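## Task

Same job: a 3D-printed bracket on the table still carries one or more ribbed support blocks under its overhangs, but here they are the same plastic and colour as the bracket itself. Detach all of them and place each completely within the scrap tray's walls, with the bracket left resting on the table. The bracket's single thin leg sits below one end of its top bar; snapping it off means failure. The 'finished part' reference shows the bracket with no supports, so everything in it belongs to the bracket. The 'sliced job' image is empty because it was not saved for this print. At the end, release everything and move the grippers away; anything kept in place only by the robot does not count.

## Robot and tools

Robot: two arms, left_arm and right_arm, each with a parallel two-finger gripper and a wrist camera (cam_left_wrist, cam_right_wrist, both 672x504). The simulation keeps running while you reply. Something may occasionally nudge a loose object.

Frames. Result lines report each gripper in one shared scene frame: origin on the table top midway between the arms, +x out over the table, +z up, left_arm on the +y side. Positions are in metres, orientation as a quaternion wxyz. The arm names do not correspond to image sides. Reported hand positions may be somewhat off, more so at long reach. Gripper axes: fingers point along its +z, and they open and close along its y. The reported position is the point between the finger pads, roughly 5 mm back from the tips.

The row. Every motion call uses one row of 14 numbers, each in [-1, 1], covering both arms even if only one moves: dx, dy, dz, rx, ry, rz, opening for left_arm, then the same seven for right_arm. dx..rz are an offset, expressed in that gripper's own axes, from its pose in the most recent result showing it (before any such result in a scene, and for later calls within the same reply, from where it is when the action begins). Scale: 1.0 equals 0.6 m of translation or 180 degrees; rx, ry, rz form a single rotation vector. Opening is absolute, not an offset: +1 fully open (0.070 m), -1 closed; fully closing takes at least about 1.0 s. Sending zeros does not mean stay put: it pulls the arm back to the reference pose. For an arm that should hold still, send the offset back to where you want it in the first call of a reply and zeros afterwards, always with its desired opening.

Tools.
- execute_actions {"actions": [...], "pictures": bool}: the list holds at most one item. Empty list: just return state. {"rows": [[14 numbers], ...], "steps": n}: up to 15 rows, n up to 15 control steps of 1/30 s (default 15); each row is one step, the final row repeats if steps exceed rows, and every row is an offset from the same reference pose, not from the previous row. {"steps": n} without rows: a wait of up to 300 steps counted from the last result, including your reply time. A refused call sends nothing.
- move {"target": [14 numbers], "speed": m/s}: drives both grippers in straight lines toward the target (offset as above); paths finish together, last 0.5 to 10 s and are cut off at 10 s. speed 0.002 to 0.5, default 0.25; rotation capped at twice that in rad/s. Openings are sent at the start. No obstacle or arm avoidance; grippers lag, stray and may overshoot speed, especially with a nearly straight arm. Faster contact hits harder; aiming further past contact presses harder. Result adds a "move:" line: ending such as done, off_target, moving, held or fault, plus limits (paced = pose clipped; held = some steps blocked, after which the arm may jump quickly), and each gripper's distance from its target.
- wait {"seconds": 0..10}: runs the scene with no new command.
- zoom_image {"camera", "region": [x0,y0,x1,y1]}: closer look at the latest image, region at most 504x504 pixels, origin top-left.
- show_instructions: shows the reference images.
- finished_scene {"scene": 1 or 2}: ends and grades that scene; irreversible, and then the next task is given. Replying without any tool call ends everything.

Motion limits. Each step the commanded pose is clipped to 70 mm and 16 degrees from the measured pose; damped IK then favours position over orientation. After an action the arm only continues to its last clipped pose, so check the result and send the remainder. Joints move at most 3 rad/s, reaching that in 0.6 s. Elbows cannot quite straighten. Joint ranges (rad): waist -2.618..2.618, shoulder 0.000..3.140, elbow -2.967..0.000, forearm roll -1.745..1.745, wrist pitch -1.220..1.220, wrist roll -2.094..2.094. A "Hand target" line gives the pose currently being driven toward.

Result lines. grip_measured is the measured finger opening on the command scale (the last Joint positions value is metres); readings may be off by up to about 1 mm. To hold something, command roughly 0.04 below grip_measured; smaller margins grip more gently. Pads push about 20 N each; fast closing can push harder. "pose unreachable" means the clearance check altered or blocked that arm's command; HELD marks affected steps. Joint torques are total drive outputs, noisy and offset, not pure contact. MOTOR HOT appears from 65 °C; at 80 °C an OVER-TEMPERATURE FAULT drops that arm until it cools. Heat accumulates while holding, even while you think, and partly carries into the next scene.

Avoid: knocking anything off the table (ends the scene), arms colliding or pressing each other, snapping the bracket's thin leg, drops, slams and hard pushes. Load limits (N m): waist, shoulder, elbow 21.3; forearm roll, wrist pitch, wrist roll 7.44, but those three wrist motors manage only about 4 N m, including held weight. Reaching a load limit causes a TORQUE FAULT: that arm halts for 10 s and the rest of the call is dropped. Finish with grippers open and clear of the bracket and tray before calling finished_scene.

Each tool is called after "Call:" as a command line: name --argument value for each argument, lists and objects as JSON in quotes; but a table of rows of numbers goes row by row, as --pt "numbers of a row", without its own name.

## Session

Call:
show_instructions

Call:
execute_actions --actions '[]'

Reference images for this scene: finished part, sliced job.

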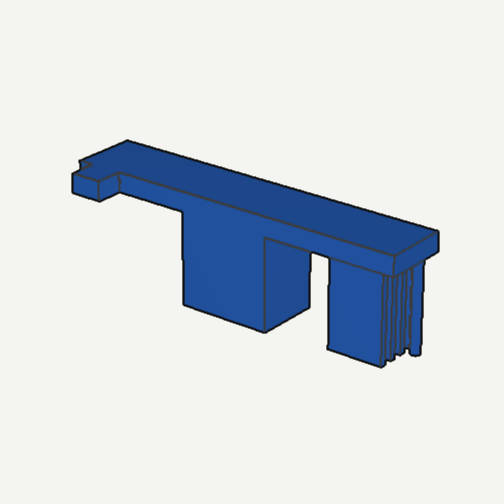

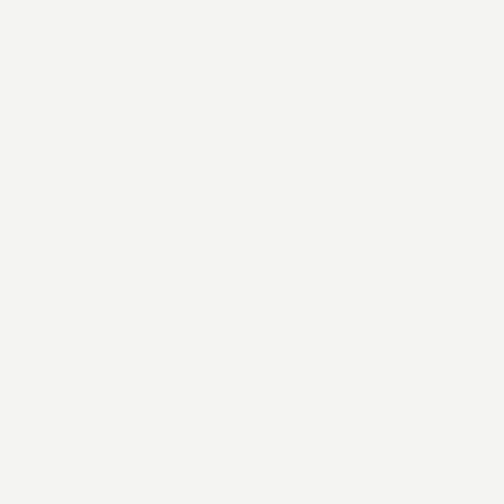

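Scene clock: 0.00 s of 8100.00 s.
left_arm: end_effector_position=(+0.4047, -0.1203, +0.1924) grip_measured=+1.00 end_effector_quat_wxyz=(+0.254, +0.193, +0.886, -0.338) | right_arm: end_effector_position=(+0.3713, -0.5891, +0.2148) grip_measured=+1.00 end_effector_quat_wxyz=(+0.383, +0.458, +0.756, +0.271)
Joint positions: left_arm=[-0.466  2.252 -2.145 -0.53   0.817  0.008  0.07 ] | right_arm=[-1.039  1.824 -1.459  1.027  0.907 -0.302  0.07 ]
Joint torques (N m, as the arm reports them, + toward a larger angle): no reading
Motor temperatures (°C, as the motors report them): left_arm=[26 26 27 31 28 27] | right_arm=[26 30 28 26 28 29]
Hand target (left_arm): +0.405, -0.120, +0.192; +0.254, +0.193, +0.886, -0.338
Hand target (right_arm): +0.371, -0.589, +0.215; +0.383, +0.458, +0.756, +0.271

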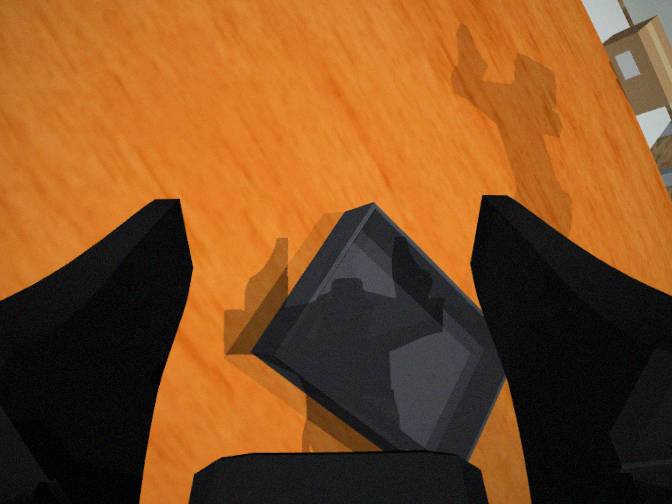

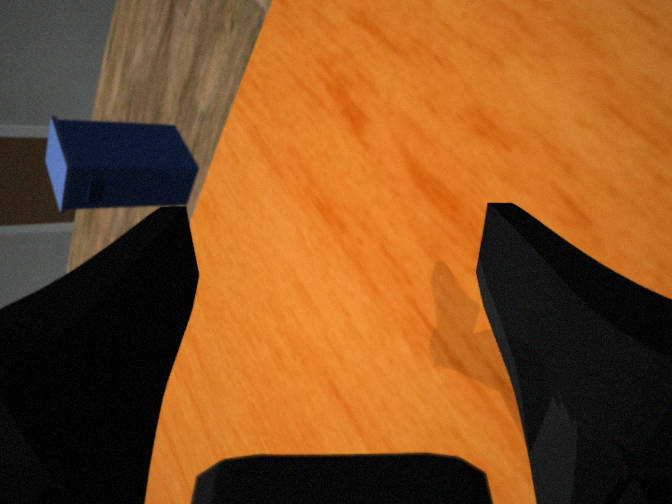

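Call:
move --target '[0.225,0.04,-0.312,-0.248,-0.01,-0.056,1,0.558,0.165,-0.105,0.084,0.098,-0.349,1]' --speed 0.35

Scene clock: 4.30 s of 8100.00 s.
left_arm: end_effector_position=(+0.2489, +0.0505, +0.2217) grip_measured=+1.00 end_effector_quat_wxyz=(+0.292, -0.002, +0.956, +0.004) | right_arm: end_effector_position=(+0.2700, -0.2466, +0.2206) grip_measured=+1.00 end_effector_quat_wxyz=(+0.295, +0.001, +0.955, +0.015)
Joint positions: left_arm=[-0.847  1.621 -1.457  0.538  1.215 -1.144  0.07 ] | right_arm=[ 0.233  1.246 -1.075 -0.238  0.929  0.482  0.07 ]
Joint torques (N m, as the arm reports them, + toward a larger angle): left_arm=[ 0.63 -4.44 -3.5   0.26 -0.53  0.31] | right_arm=[ 0.8  -2.46 -7.09  0.05 -0.31 -0.16]
Motor temperatures (°C, as the motors report them): left_arm=[26 26 27 31 28 27] | right_arm=[26 30 29 26 28 29]
Hand target (left_arm): +0.249, +0.050, +0.222; +0.292, -0.002, +0.956, +0.004
Hand target (right_arm): +0.270, -0.247, +0.221; +0.295, +0.001, +0.955, +0.015
Off the commanded pose (left_arm): 0.001 m, 1 deg.
Off the commanded pose (right_arm): 0.007 m, 2 deg.
move: off_target (right_arm)

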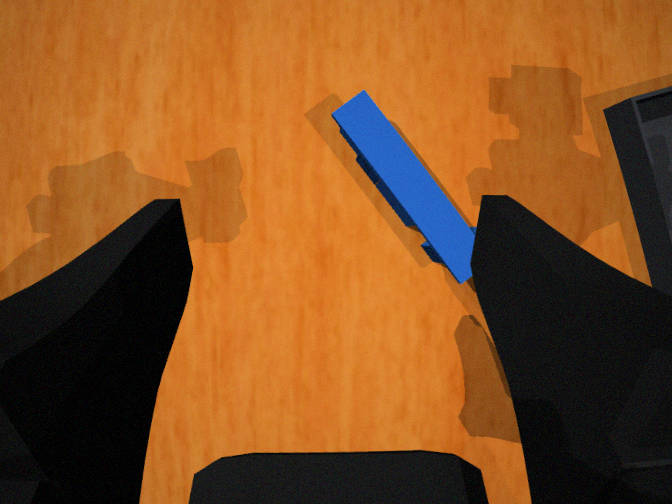

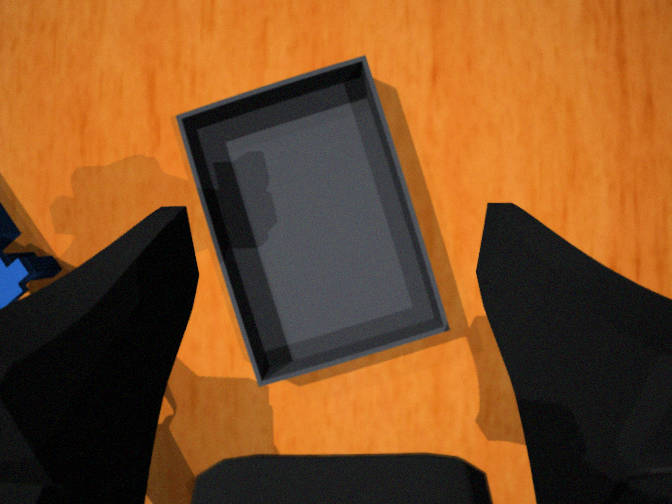

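Call:
move --target '[0.099,-0.077,0.245,-0.063,0.182,-0.205,1,0,-0.05,0,0,0,0,1]' --speed 0.3

Scene clock: 7.77 s of 8100.00 s.
left_arm: end_effector_position=(+0.2810, +0.0026, +0.0672) grip_measured=+1.00 end_effector_quat_wxyz=(+0.007, -0.326, +0.945, -0.021) | right_arm: end_effector_position=(+0.2702, -0.2769, +0.2202) grip_measured=+1.00 end_effector_quat_wxyz=(+0.295, +0.001, +0.955, +0.013)
Joint positions: left_arm=[-0.593  2.133 -1.748 -0.007  1.229 -1.429  0.07 ] | right_arm=[ 0.087  1.213 -1.047 -0.144  0.906  0.302  0.07 ]
Joint torques (N m, as the arm reports them, + toward a larger angle): left_arm=[-0.27 -8.49 -4.42  0.13  0.12  0.07] | right_arm=[ 0.72 -3.66 -5.13  0.05 -0.48  0.09]
Motor temperatures (°C, as the motors report them): left_arm=[26 26 27 31 28 27] | right_arm=[26 30 29 26 28 29]
Hand target (left_arm): +0.281, +0.003, +0.067; +0.007, -0.326, +0.945, -0.021
Hand target (right_arm): +0.270, -0.277, +0.220; +0.295, +0.001, +0.955, +0.013
Off the commanded pose (left_arm): 0.003 m, 3 deg.
Off the commanded pose (right_arm): 0.001 m, 0 deg.
joint sent to its limit (left arm) — the command would take joint 5 (wrist pitch) past its upper limit, so that joint was sent only as far as its limit.
move: off_target (left_arm)

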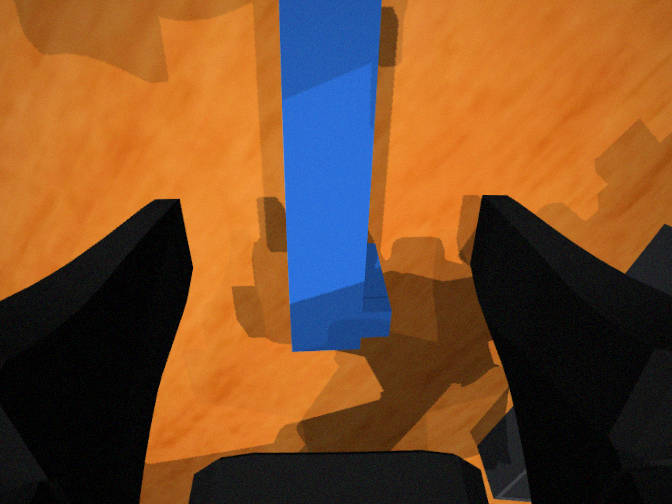

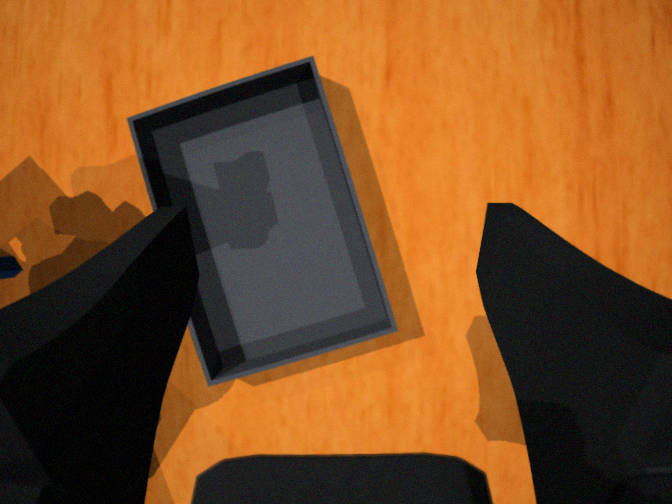

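Call:
move --target '[0.005,0.002,0.062,-0.014,0,0,0.2,0,0,0,0,0,0,1]' --speed 0.1

Call:
move --target '[0,0,0,0,0,0,-0.5,0,0,0,0,0,0,1]'

Call:
move --target '[0,0.03,-0.07,0,0,0,-0.5,0,0,0,0,0,0,1]'

Call:
move --target '[0,-0.06,-0.12,0.5,0,0,-0.5,0,-0.05,0,0,0,0.39,1]' --speed 0.35

Scene clock: 10.20 s of 8100.00 s.
left_arm: end_effector_position=(+0.2790, -0.0000, +0.0296) grip_measured=+0.20 end_effector_quat_wxyz=(-0.001, -0.326, +0.945, +0.000) | right_arm: end_effector_position=(+0.2702, -0.2768, +0.2202) grip_measured=+1.00 end_effector_quat_wxyz=(+0.295, +0.001, +0.955, +0.013)
Joint positions: left_arm=[-0.604  2.21  -1.732 -0.001  1.181 -1.441  0.042] | right_arm=[ 0.087  1.213 -1.047 -0.144  0.906  0.302  0.07 ]
Joint torques (N m, as the arm reports them, + toward a larger angle): left_arm=[-0.04 -8.79 -3.17  0.12  0.01 -0.11] | right_arm=[ 1.18 -3.29 -5.47 -0.01 -0.46 -0.04]
Motor temperatures (°C, as the motors report them): left_arm=[26 27 27 31 28 27] | right_arm=[26 30 29 26 28 29]
Hand target (left_arm): +0.279, -0.000, +0.030; -0.000, -0.326, +0.945, -0.000
Hand target (right_arm): +0.270, -0.277, +0.220; +0.295, +0.001, +0.955, +0.013
Off the commanded pose (left_arm): 0.001 m, 0 deg.
Off the commanded pose (right_arm): 0.000 m, 0 deg.
move: done

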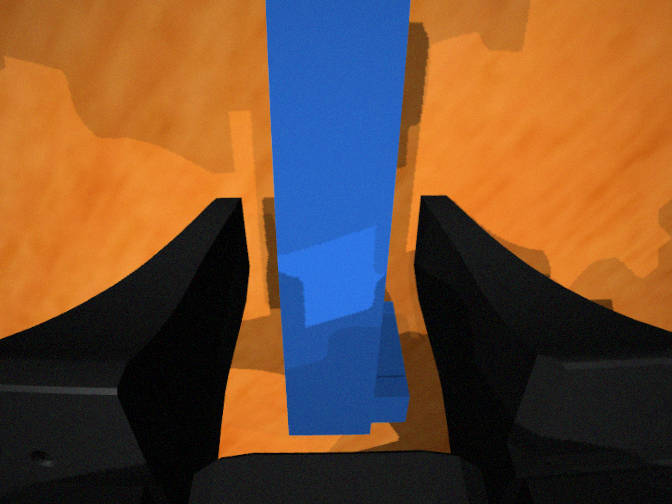

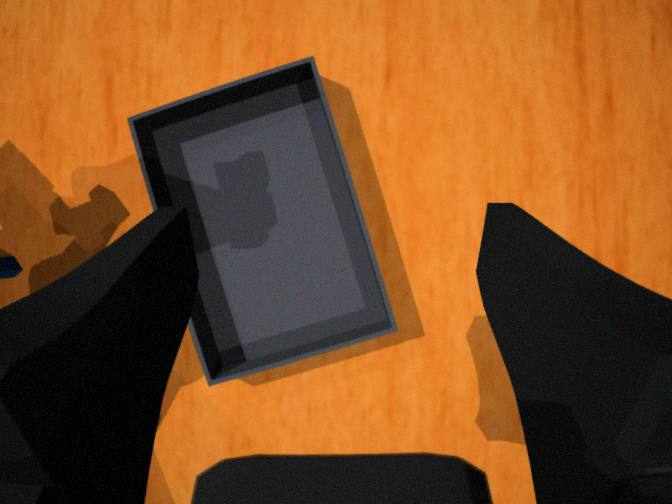

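Scene clock: 10.70 s of 8100.00 s.
left_arm: end_effector_position=(+0.2790, -0.0000, +0.0297) grip_measured=-0.29 end_effector_quat_wxyz=(-0.000, -0.326, +0.945, +0.000) | right_arm: end_effector_position=(+0.2702, -0.2768, +0.2202) grip_measured=+1.00 end_effector_quat_wxyz=(+0.295, +0.001, +0.955, +0.013)
Joint positions: left_arm=[-0.604  2.21  -1.732 -0.001  1.18  -1.441  0.025] | right_arm=[ 0.087  1.213 -1.047 -0.144  0.906  0.302  0.07 ]
Joint torques (N m, as the arm reports them, + toward a larger angle): left_arm=[-0.12 -8.41 -3.04  0.15 -0.08 -0.13] | right_arm=[ 1.29 -3.29 -5.49 -0.03 -0.46  0.03]
Motor temperatures (°C, as the motors report them): left_arm=[26 27 27 31 28 27] | right_arm=[26 30 29 26 28 29]
Hand target (left_arm): +0.279, -0.000, +0.030; -0.001, -0.326, +0.945, +0.000
Hand target (right_arm): +0.270, -0.277, +0.220; +0.295, +0.001, +0.955, +0.013
Off the commanded pose (left_arm): 0.000 m, 0 deg.
Off the commanded pose (right_arm): 0.000 m, 0 deg.
move: done

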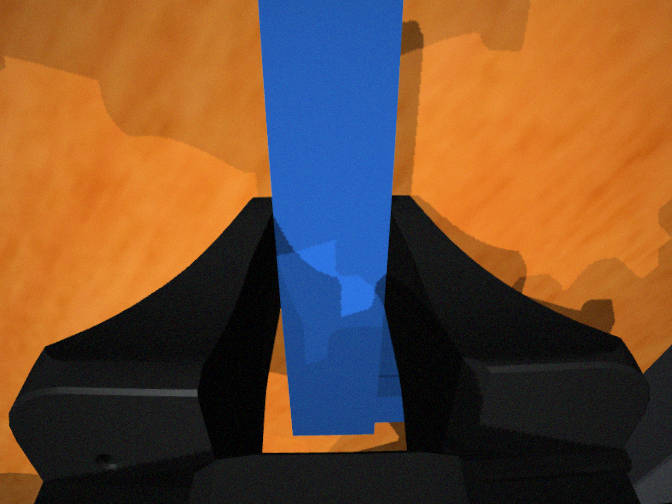

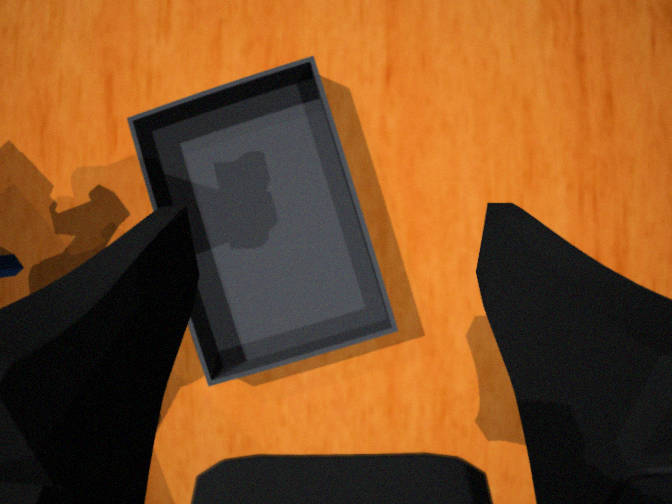

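Scene clock: 11.40 s of 8100.00 s.
left_arm: end_effector_position=(+0.2672, +0.0148, +0.0710) grip_measured=-0.29 end_effector_quat_wxyz=(+0.004, -0.326, +0.945, -0.010) | right_arm: end_effector_position=(+0.2702, -0.2768, +0.2202) grip_measured=+1.00 end_effector_quat_wxyz=(+0.295, +0.001, +0.955, +0.013)
Joint positions: left_arm=[-0.598  2.079 -1.671 -0.001  1.229 -1.435  0.025] | right_arm=[ 0.087  1.213 -1.047 -0.144  0.906  0.302  0.07 ]
Joint torques (N m, as the arm reports them, + toward a larger angle): left_arm=[ 0.6  -7.47 -3.34  0.12  0.1   0.29] | right_arm=[ 1.31 -3.29 -5.45 -0.03 -0.46  0.03]
Motor temperatures (°C, as the motors report them): left_arm=[26 27 27 31 28 27] | right_arm=[26 30 29 26 28 29]
Hand target (left_arm): +0.267, +0.015, +0.071; +0.004, -0.326, +0.945, -0.010
Hand target (right_arm): +0.270, -0.277, +0.220; +0.295, +0.001, +0.955, +0.013
Off the commanded pose (left_arm): 0.001 m, 1 deg.
Off the commanded pose (right_arm): 0.000 m, 0 deg.
joint sent to its limit (left arm) — the command would take joint 5 (wrist pitch) past its upper limit, so that joint was sent only as far as its limit.
move: done

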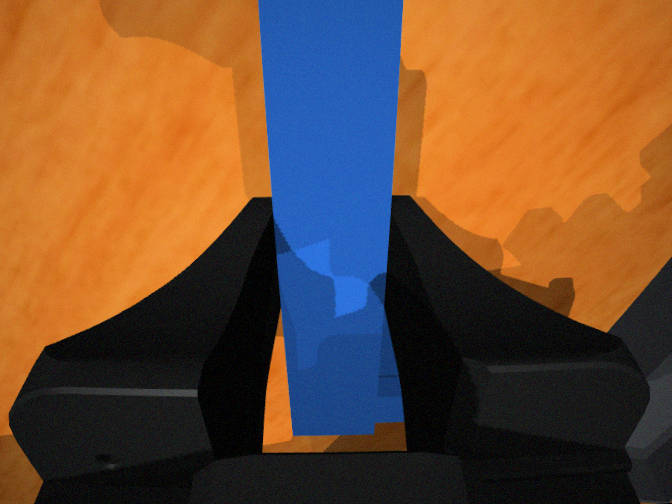

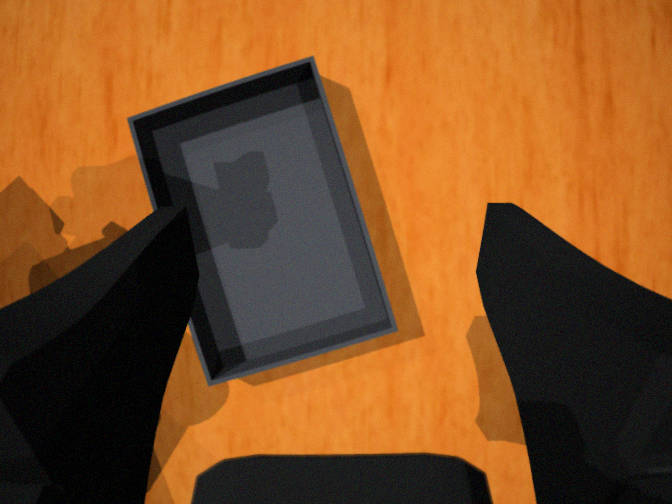

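Scene clock: 14.23 s of 8100.00 s.
left_arm: end_effector_position=(+0.2882, -0.0140, +0.1416) grip_measured=-0.29 end_effector_quat_wxyz=(+0.233, -0.234, +0.677, -0.658) | right_arm: end_effector_position=(+0.2705, -0.3073, +0.2197) grip_measured=+1.00 end_effector_quat_wxyz=(+0.236, +0.550, +0.781, +0.180)
Joint positions: left_arm=[-0.506  1.915 -0.601  0.235 -1.211 -1.641  0.025] | right_arm=[-0.07   1.195 -1.031 -0.037  0.894  1.33   0.07 ]
Joint torques (N m, as the arm reports them, + toward a larger angle): left_arm=[-0.32 -6.04 -3.54 -0.2  -1.01 -0.09] | right_arm=[ 1.29 -3.53 -5.05 -0.06 -0.47 -0.19]
Motor temperatures (°C, as the motors report them): left_arm=[26 27 27 31 28 27] | right_arm=[26 30 29 26 28 29]
Hand target (left_arm): +0.288, -0.014, +0.142; +0.233, -0.233, +0.676, -0.659
Hand target (right_arm): +0.271, -0.307, +0.220; +0.236, +0.550, +0.781, +0.180
Off the commanded pose (left_arm): 0.003 m, 3 deg.
Off the commanded pose (right_arm): 0.001 m, 0 deg.
joint sent to its limit (left arm) — the command would take joint 5 (wrist pitch) past its lower limit, so that joint was sent only as far as its limit.
move: off_target (left_arm); limits=paced

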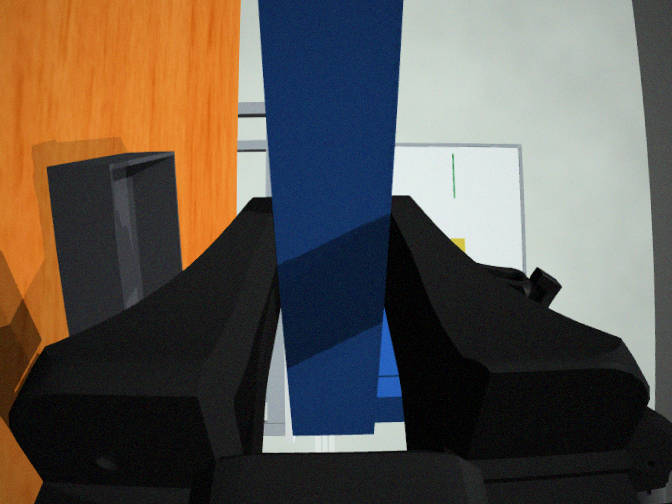

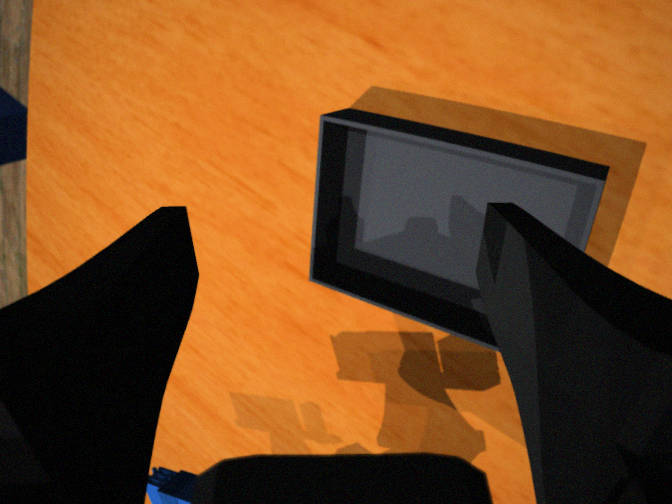

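Call:
move --target '[0.197,0.07,0.238,0.008,0.103,0,-0.5,0.11,-0.032,0.098,0.136,0.049,0,1]' --speed 0.2

Scene clock: 16.93 s of 8100.00 s.
left_arm: end_effector_position=(+0.2859, -0.1993, +0.0982) grip_measured=-0.29 end_effector_quat_wxyz=(+0.127, -0.119, +0.697, -0.696) | right_arm: end_effector_position=(+0.2699, -0.2494, +0.1478) grip_measured=+1.00 end_effector_quat_wxyz=(+0.051, +0.572, +0.817, +0.053)
Joint positions: left_arm=[-0.713  2.362 -1.295  0.396 -1.017 -1.777  0.025] | right_arm=[ 0.099  1.565 -1.237 -0.011  1.184  1.483  0.07 ]
Joint torques (N m, as the arm reports them, + toward a larger angle): left_arm=[ 0.46 -9.47 -2.66 -0.21 -1.2   0.15] | right_arm=[ 1.05 -6.52 -5.51 -0.04 -0.12  0.15]
Motor temperatures (°C, as the motors report them): left_arm=[26 27 27 31 28 27] | right_arm=[26 30 29 26 28 29]
Hand target (left_arm): +0.286, -0.199, +0.098; +0.127, -0.120, +0.697, -0.696
Hand target (right_arm): +0.270, -0.250, +0.148; +0.052, +0.572, +0.817, +0.053
Off the commanded pose (left_arm): 0.004 m, 0 deg.
Off the commanded pose (right_arm): 0.002 m, 0 deg.
move: off_target (left_arm)

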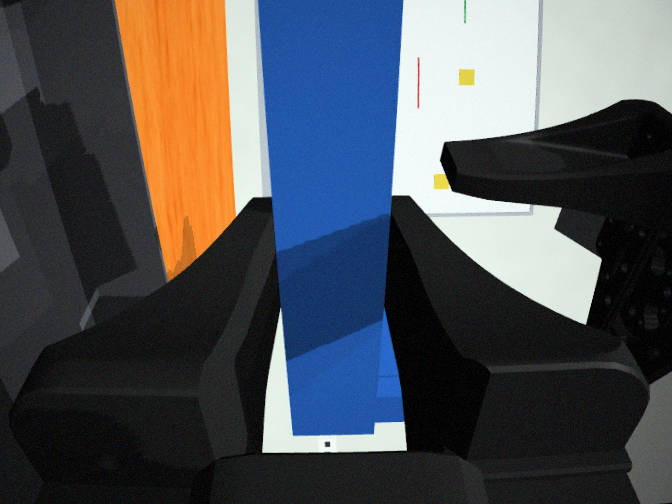

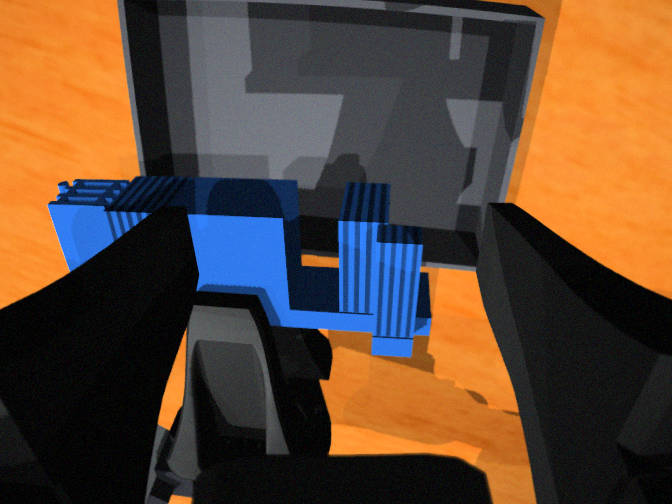

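Call:
move --target '[0,0,0,0,0,0,-0.5,0.02,-0.028,-0.003,0,0,0,-0.25]' --speed 0.04

Scene clock: 19.37 s of 8100.00 s.
left_arm: end_effector_position=(+0.2860, -0.1991, +0.0983) grip_measured=-0.29 end_effector_quat_wxyz=(+0.127, -0.120, +0.697, -0.696) | right_arm: end_effector_position=(+0.2496, -0.2437, +0.1471) grip_measured=-0.25 end_effector_quat_wxyz=(+0.051, +0.572, +0.817, +0.053)
Joint positions: left_arm=[-0.713  2.362 -1.294  0.396 -1.018 -1.776  0.025] | right_arm=[ 0.139  1.503 -1.165 -0.016  1.175  1.524  0.026]
Joint torques (N m, as the arm reports them, + toward a larger angle): left_arm=[-0.36 -8.41 -4.21 -0.12 -0.96  0.05] | right_arm=[ 1.17 -4.58 -5.91 -0.04 -0.13 -0.05]
Motor temperatures (°C, as the motors report them): left_arm=[26 27 27 31 28 27] | right_arm=[26 30 29 26 28 29]
Hand target (left_arm): +0.286, -0.199, +0.098; +0.127, -0.119, +0.697, -0.696
Hand target (right_arm): +0.250, -0.244, +0.147; +0.051, +0.572, +0.817, +0.053
Off the commanded pose (left_arm): 0.000 m, 0 deg.
Off the commanded pose (right_arm): 0.000 m, 0 deg.
move: done

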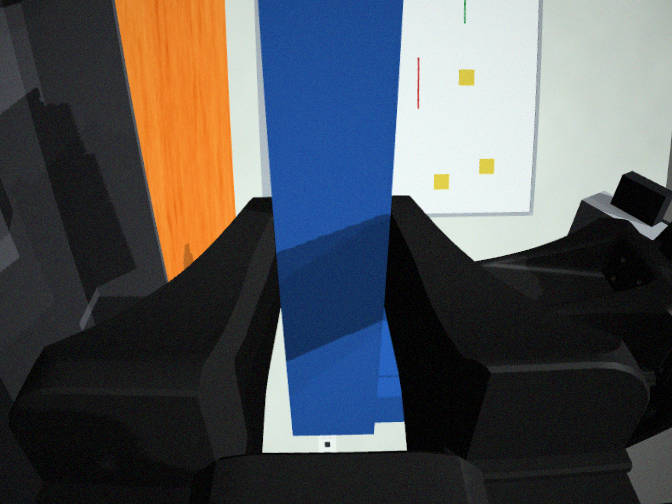

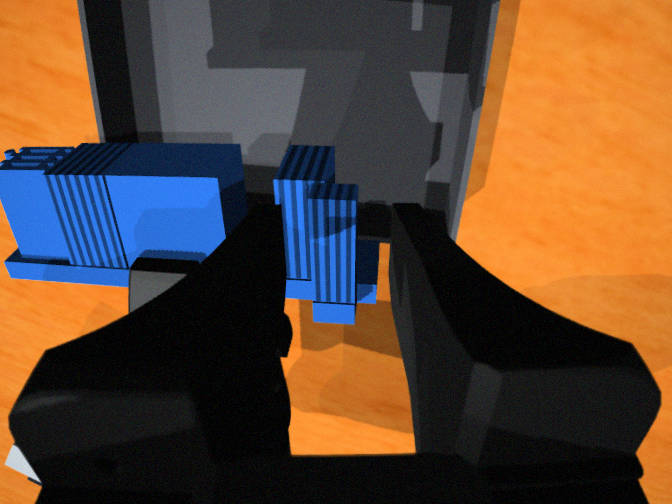

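Call:
move --target '[0,0,0,0,0,0,-0.5,0.008,0.002,0.017,0.025,0,0,-0.35]' --speed 0.02

Call:
move --target '[0,0,0,0,0,0,-0.5,0,0,0,0,0,0,-0.8]'

Scene clock: 22.63 s of 8100.00 s.
left_arm: end_effector_position=(+0.2860, -0.1993, +0.0984) grip_measured=-0.29 end_effector_quat_wxyz=(+0.127, -0.119, +0.696, -0.696) | right_arm: end_effector_position=(+0.2505, -0.2384, +0.1365) grip_measured=-0.35 end_effector_quat_wxyz=(+0.030, +0.574, +0.818, +0.024)
Joint positions: left_arm=[-0.713  2.362 -1.295  0.396 -1.018 -1.776  0.025] | right_arm=[ 0.158  1.57  -1.205 -0.021  1.217  1.546  0.023]
Joint torques (N m, as the arm reports them, + toward a larger angle): left_arm=[ 0.39 -9.18 -2.6  -0.37 -1.36  0.39] | right_arm=[ 1.79 -4.47 -6.11 -0.02  0.14  0.26]
Motor temperatures (°C, as the motors report them): left_arm=[26 27 27 31 29 27] | right_arm=[26 30 29 26 28 29]
Hand target (left_arm): +0.286, -0.199, +0.098; +0.127, -0.120, +0.697, -0.696
Hand target (right_arm): +0.250, -0.238, +0.137; +0.030, +0.574, +0.818, +0.024
Off the commanded pose (left_arm): 0.000 m, 0 deg.
Off the commanded pose (right_arm): 0.001 m, 0 deg.
joint sent to its limit (right arm) — the command would take joint 5 (wrist pitch) past its upper limit, so that joint was sent only as far as its limit.
move: done

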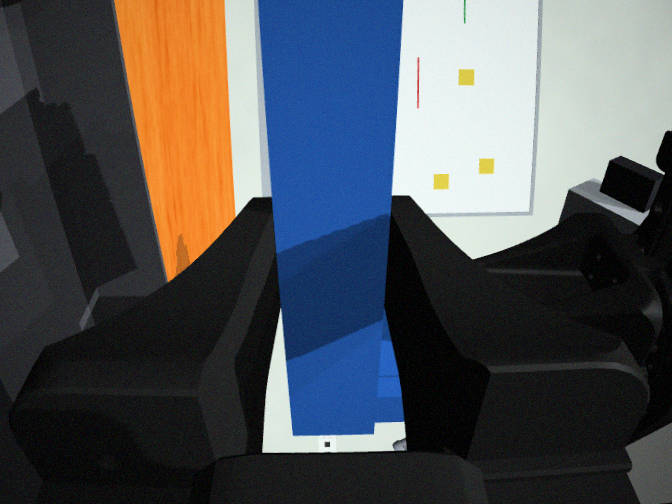

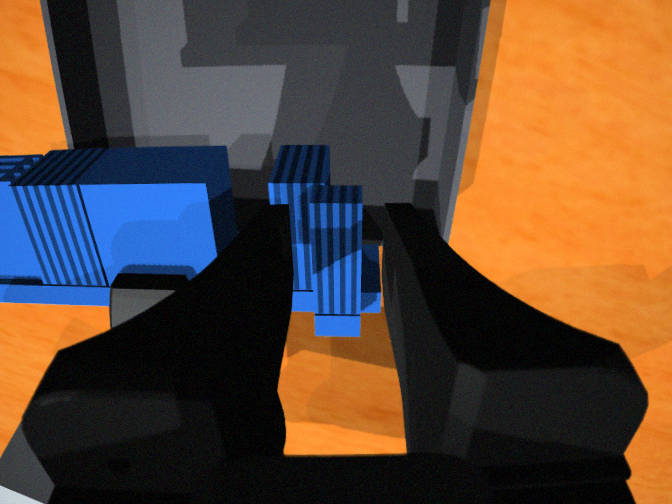

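Scene clock: 23.13 s of 8100.00 s.
left_arm: end_effector_position=(+0.2860, -0.1993, +0.0984) grip_measured=-0.29 end_effector_quat_wxyz=(+0.127, -0.119, +0.696, -0.696) | right_arm: end_effector_position=(+0.2505, -0.2384, +0.1364) grip_measured=-0.66 end_effector_quat_wxyz=(+0.030, +0.574, +0.818, +0.024)
Joint positions: left_arm=[-0.713  2.362 -1.295  0.396 -1.018 -1.776  0.025] | right_arm=[ 0.158  1.571 -1.205 -0.021  1.217  1.546  0.012]
Joint torques (N m, as the arm reports them, + toward a larger angle): left_arm=[ 0.25 -9.13 -2.88 -0.36 -1.34  0.36] | right_arm=[ 1.77 -4.44 -6.01 -0.02  0.11  0.26]
Motor temperatures (°C, as the motors report them): left_arm=[26 27 27 31 29 27] | right_arm=[26 30 29 26 28 29]
Hand target (left_arm): +0.286, -0.199, +0.098; +0.127, -0.119, +0.696, -0.696
Hand target (right_arm): +0.250, -0.238, +0.136; +0.030, +0.574, +0.818, +0.024
Off the commanded pose (left_arm): 0.000 m, 0 deg.
Off the commanded pose (right_arm): 0.000 m, 0 deg.
joint sent to its limit (right arm) — the command would take joint 5 (wrist pitch) past its upper limit, so that joint was sent only as far as its limit.
move: done

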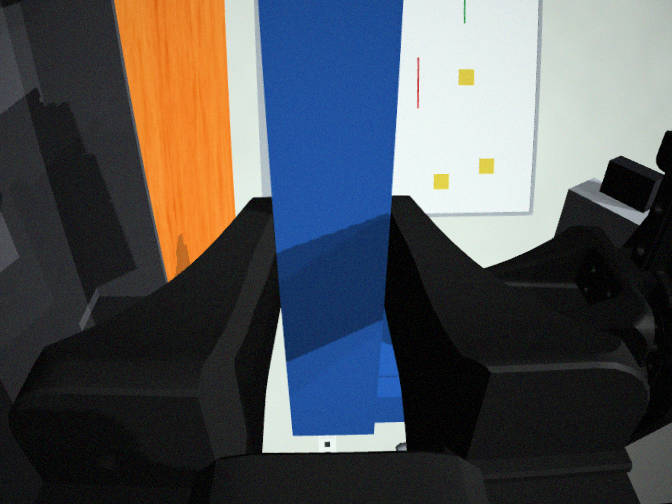

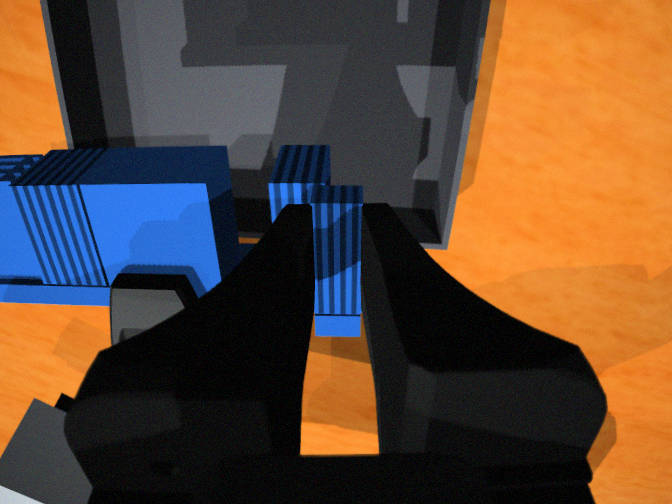

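Call:
move --target '[0,0.016,0,0,0,0,-0.5,0,0,0,0,0,0,-0.8]' --speed 0.01

Scene clock: 25.07 s of 8100.00 s.
left_arm: end_effector_position=(+0.2859, -0.1992, +0.0880) grip_measured=-0.29 end_effector_quat_wxyz=(+0.127, -0.120, +0.697, -0.696) | right_arm: end_effector_position=(+0.2505, -0.2384, +0.1364) grip_measured=-0.66 end_effector_quat_wxyz=(+0.030, +0.574, +0.818, +0.024)
Joint positions: left_arm=[-0.713  2.389 -1.299  0.391 -1.038 -1.767  0.025] | right_arm=[ 0.158  1.571 -1.205 -0.021  1.217  1.546  0.012]
Joint torques (N m, as the arm reports them, + toward a larger angle): left_arm=[ 0.08 -9.13 -4.25 -0.36 -1.33  0.36] | right_arm=[ 1.27 -6.47 -5.68  0.09  0.05  0.25]
Motor temperatures (°C, as the motors report them): left_arm=[26 27 27 31 29 27] | right_arm=[26 30 29 26 28 29]
Hand target (left_arm): +0.286, -0.199, +0.089; +0.127, -0.119, +0.696, -0.696
Hand target (right_arm): +0.250, -0.238, +0.136; +0.030, +0.574, +0.818, +0.024
Off the commanded pose (left_arm): 0.001 m, 0 deg.
Off the commanded pose (right_arm): 0.000 m, 0 deg.
joint sent to its limit (right arm) — the command would take joint 5 (wrist pitch) past its upper limit, so that joint was sent only as far as its limit.
move: done

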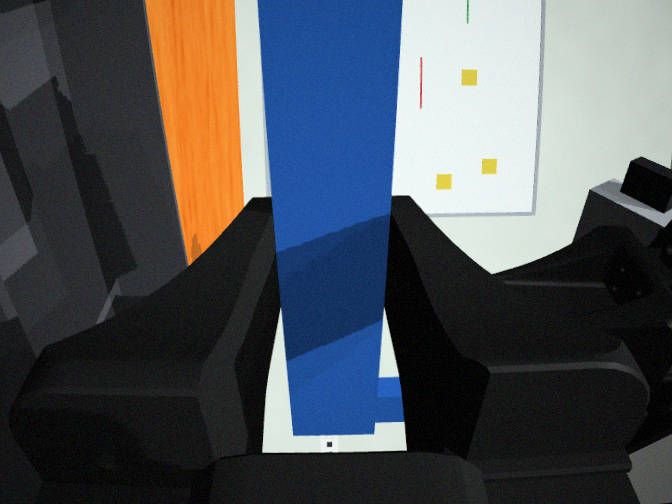

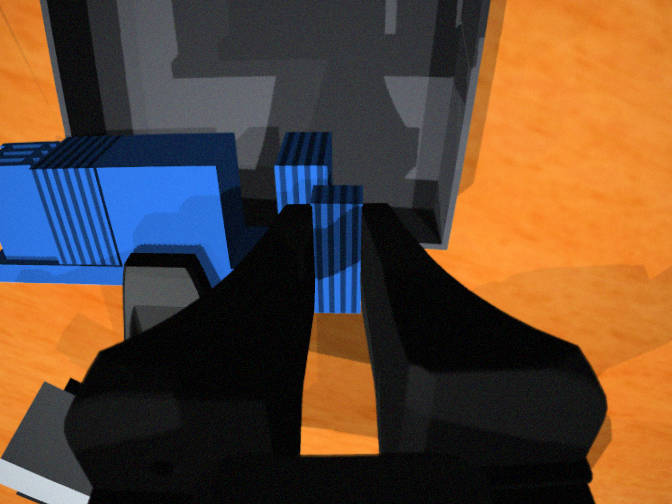

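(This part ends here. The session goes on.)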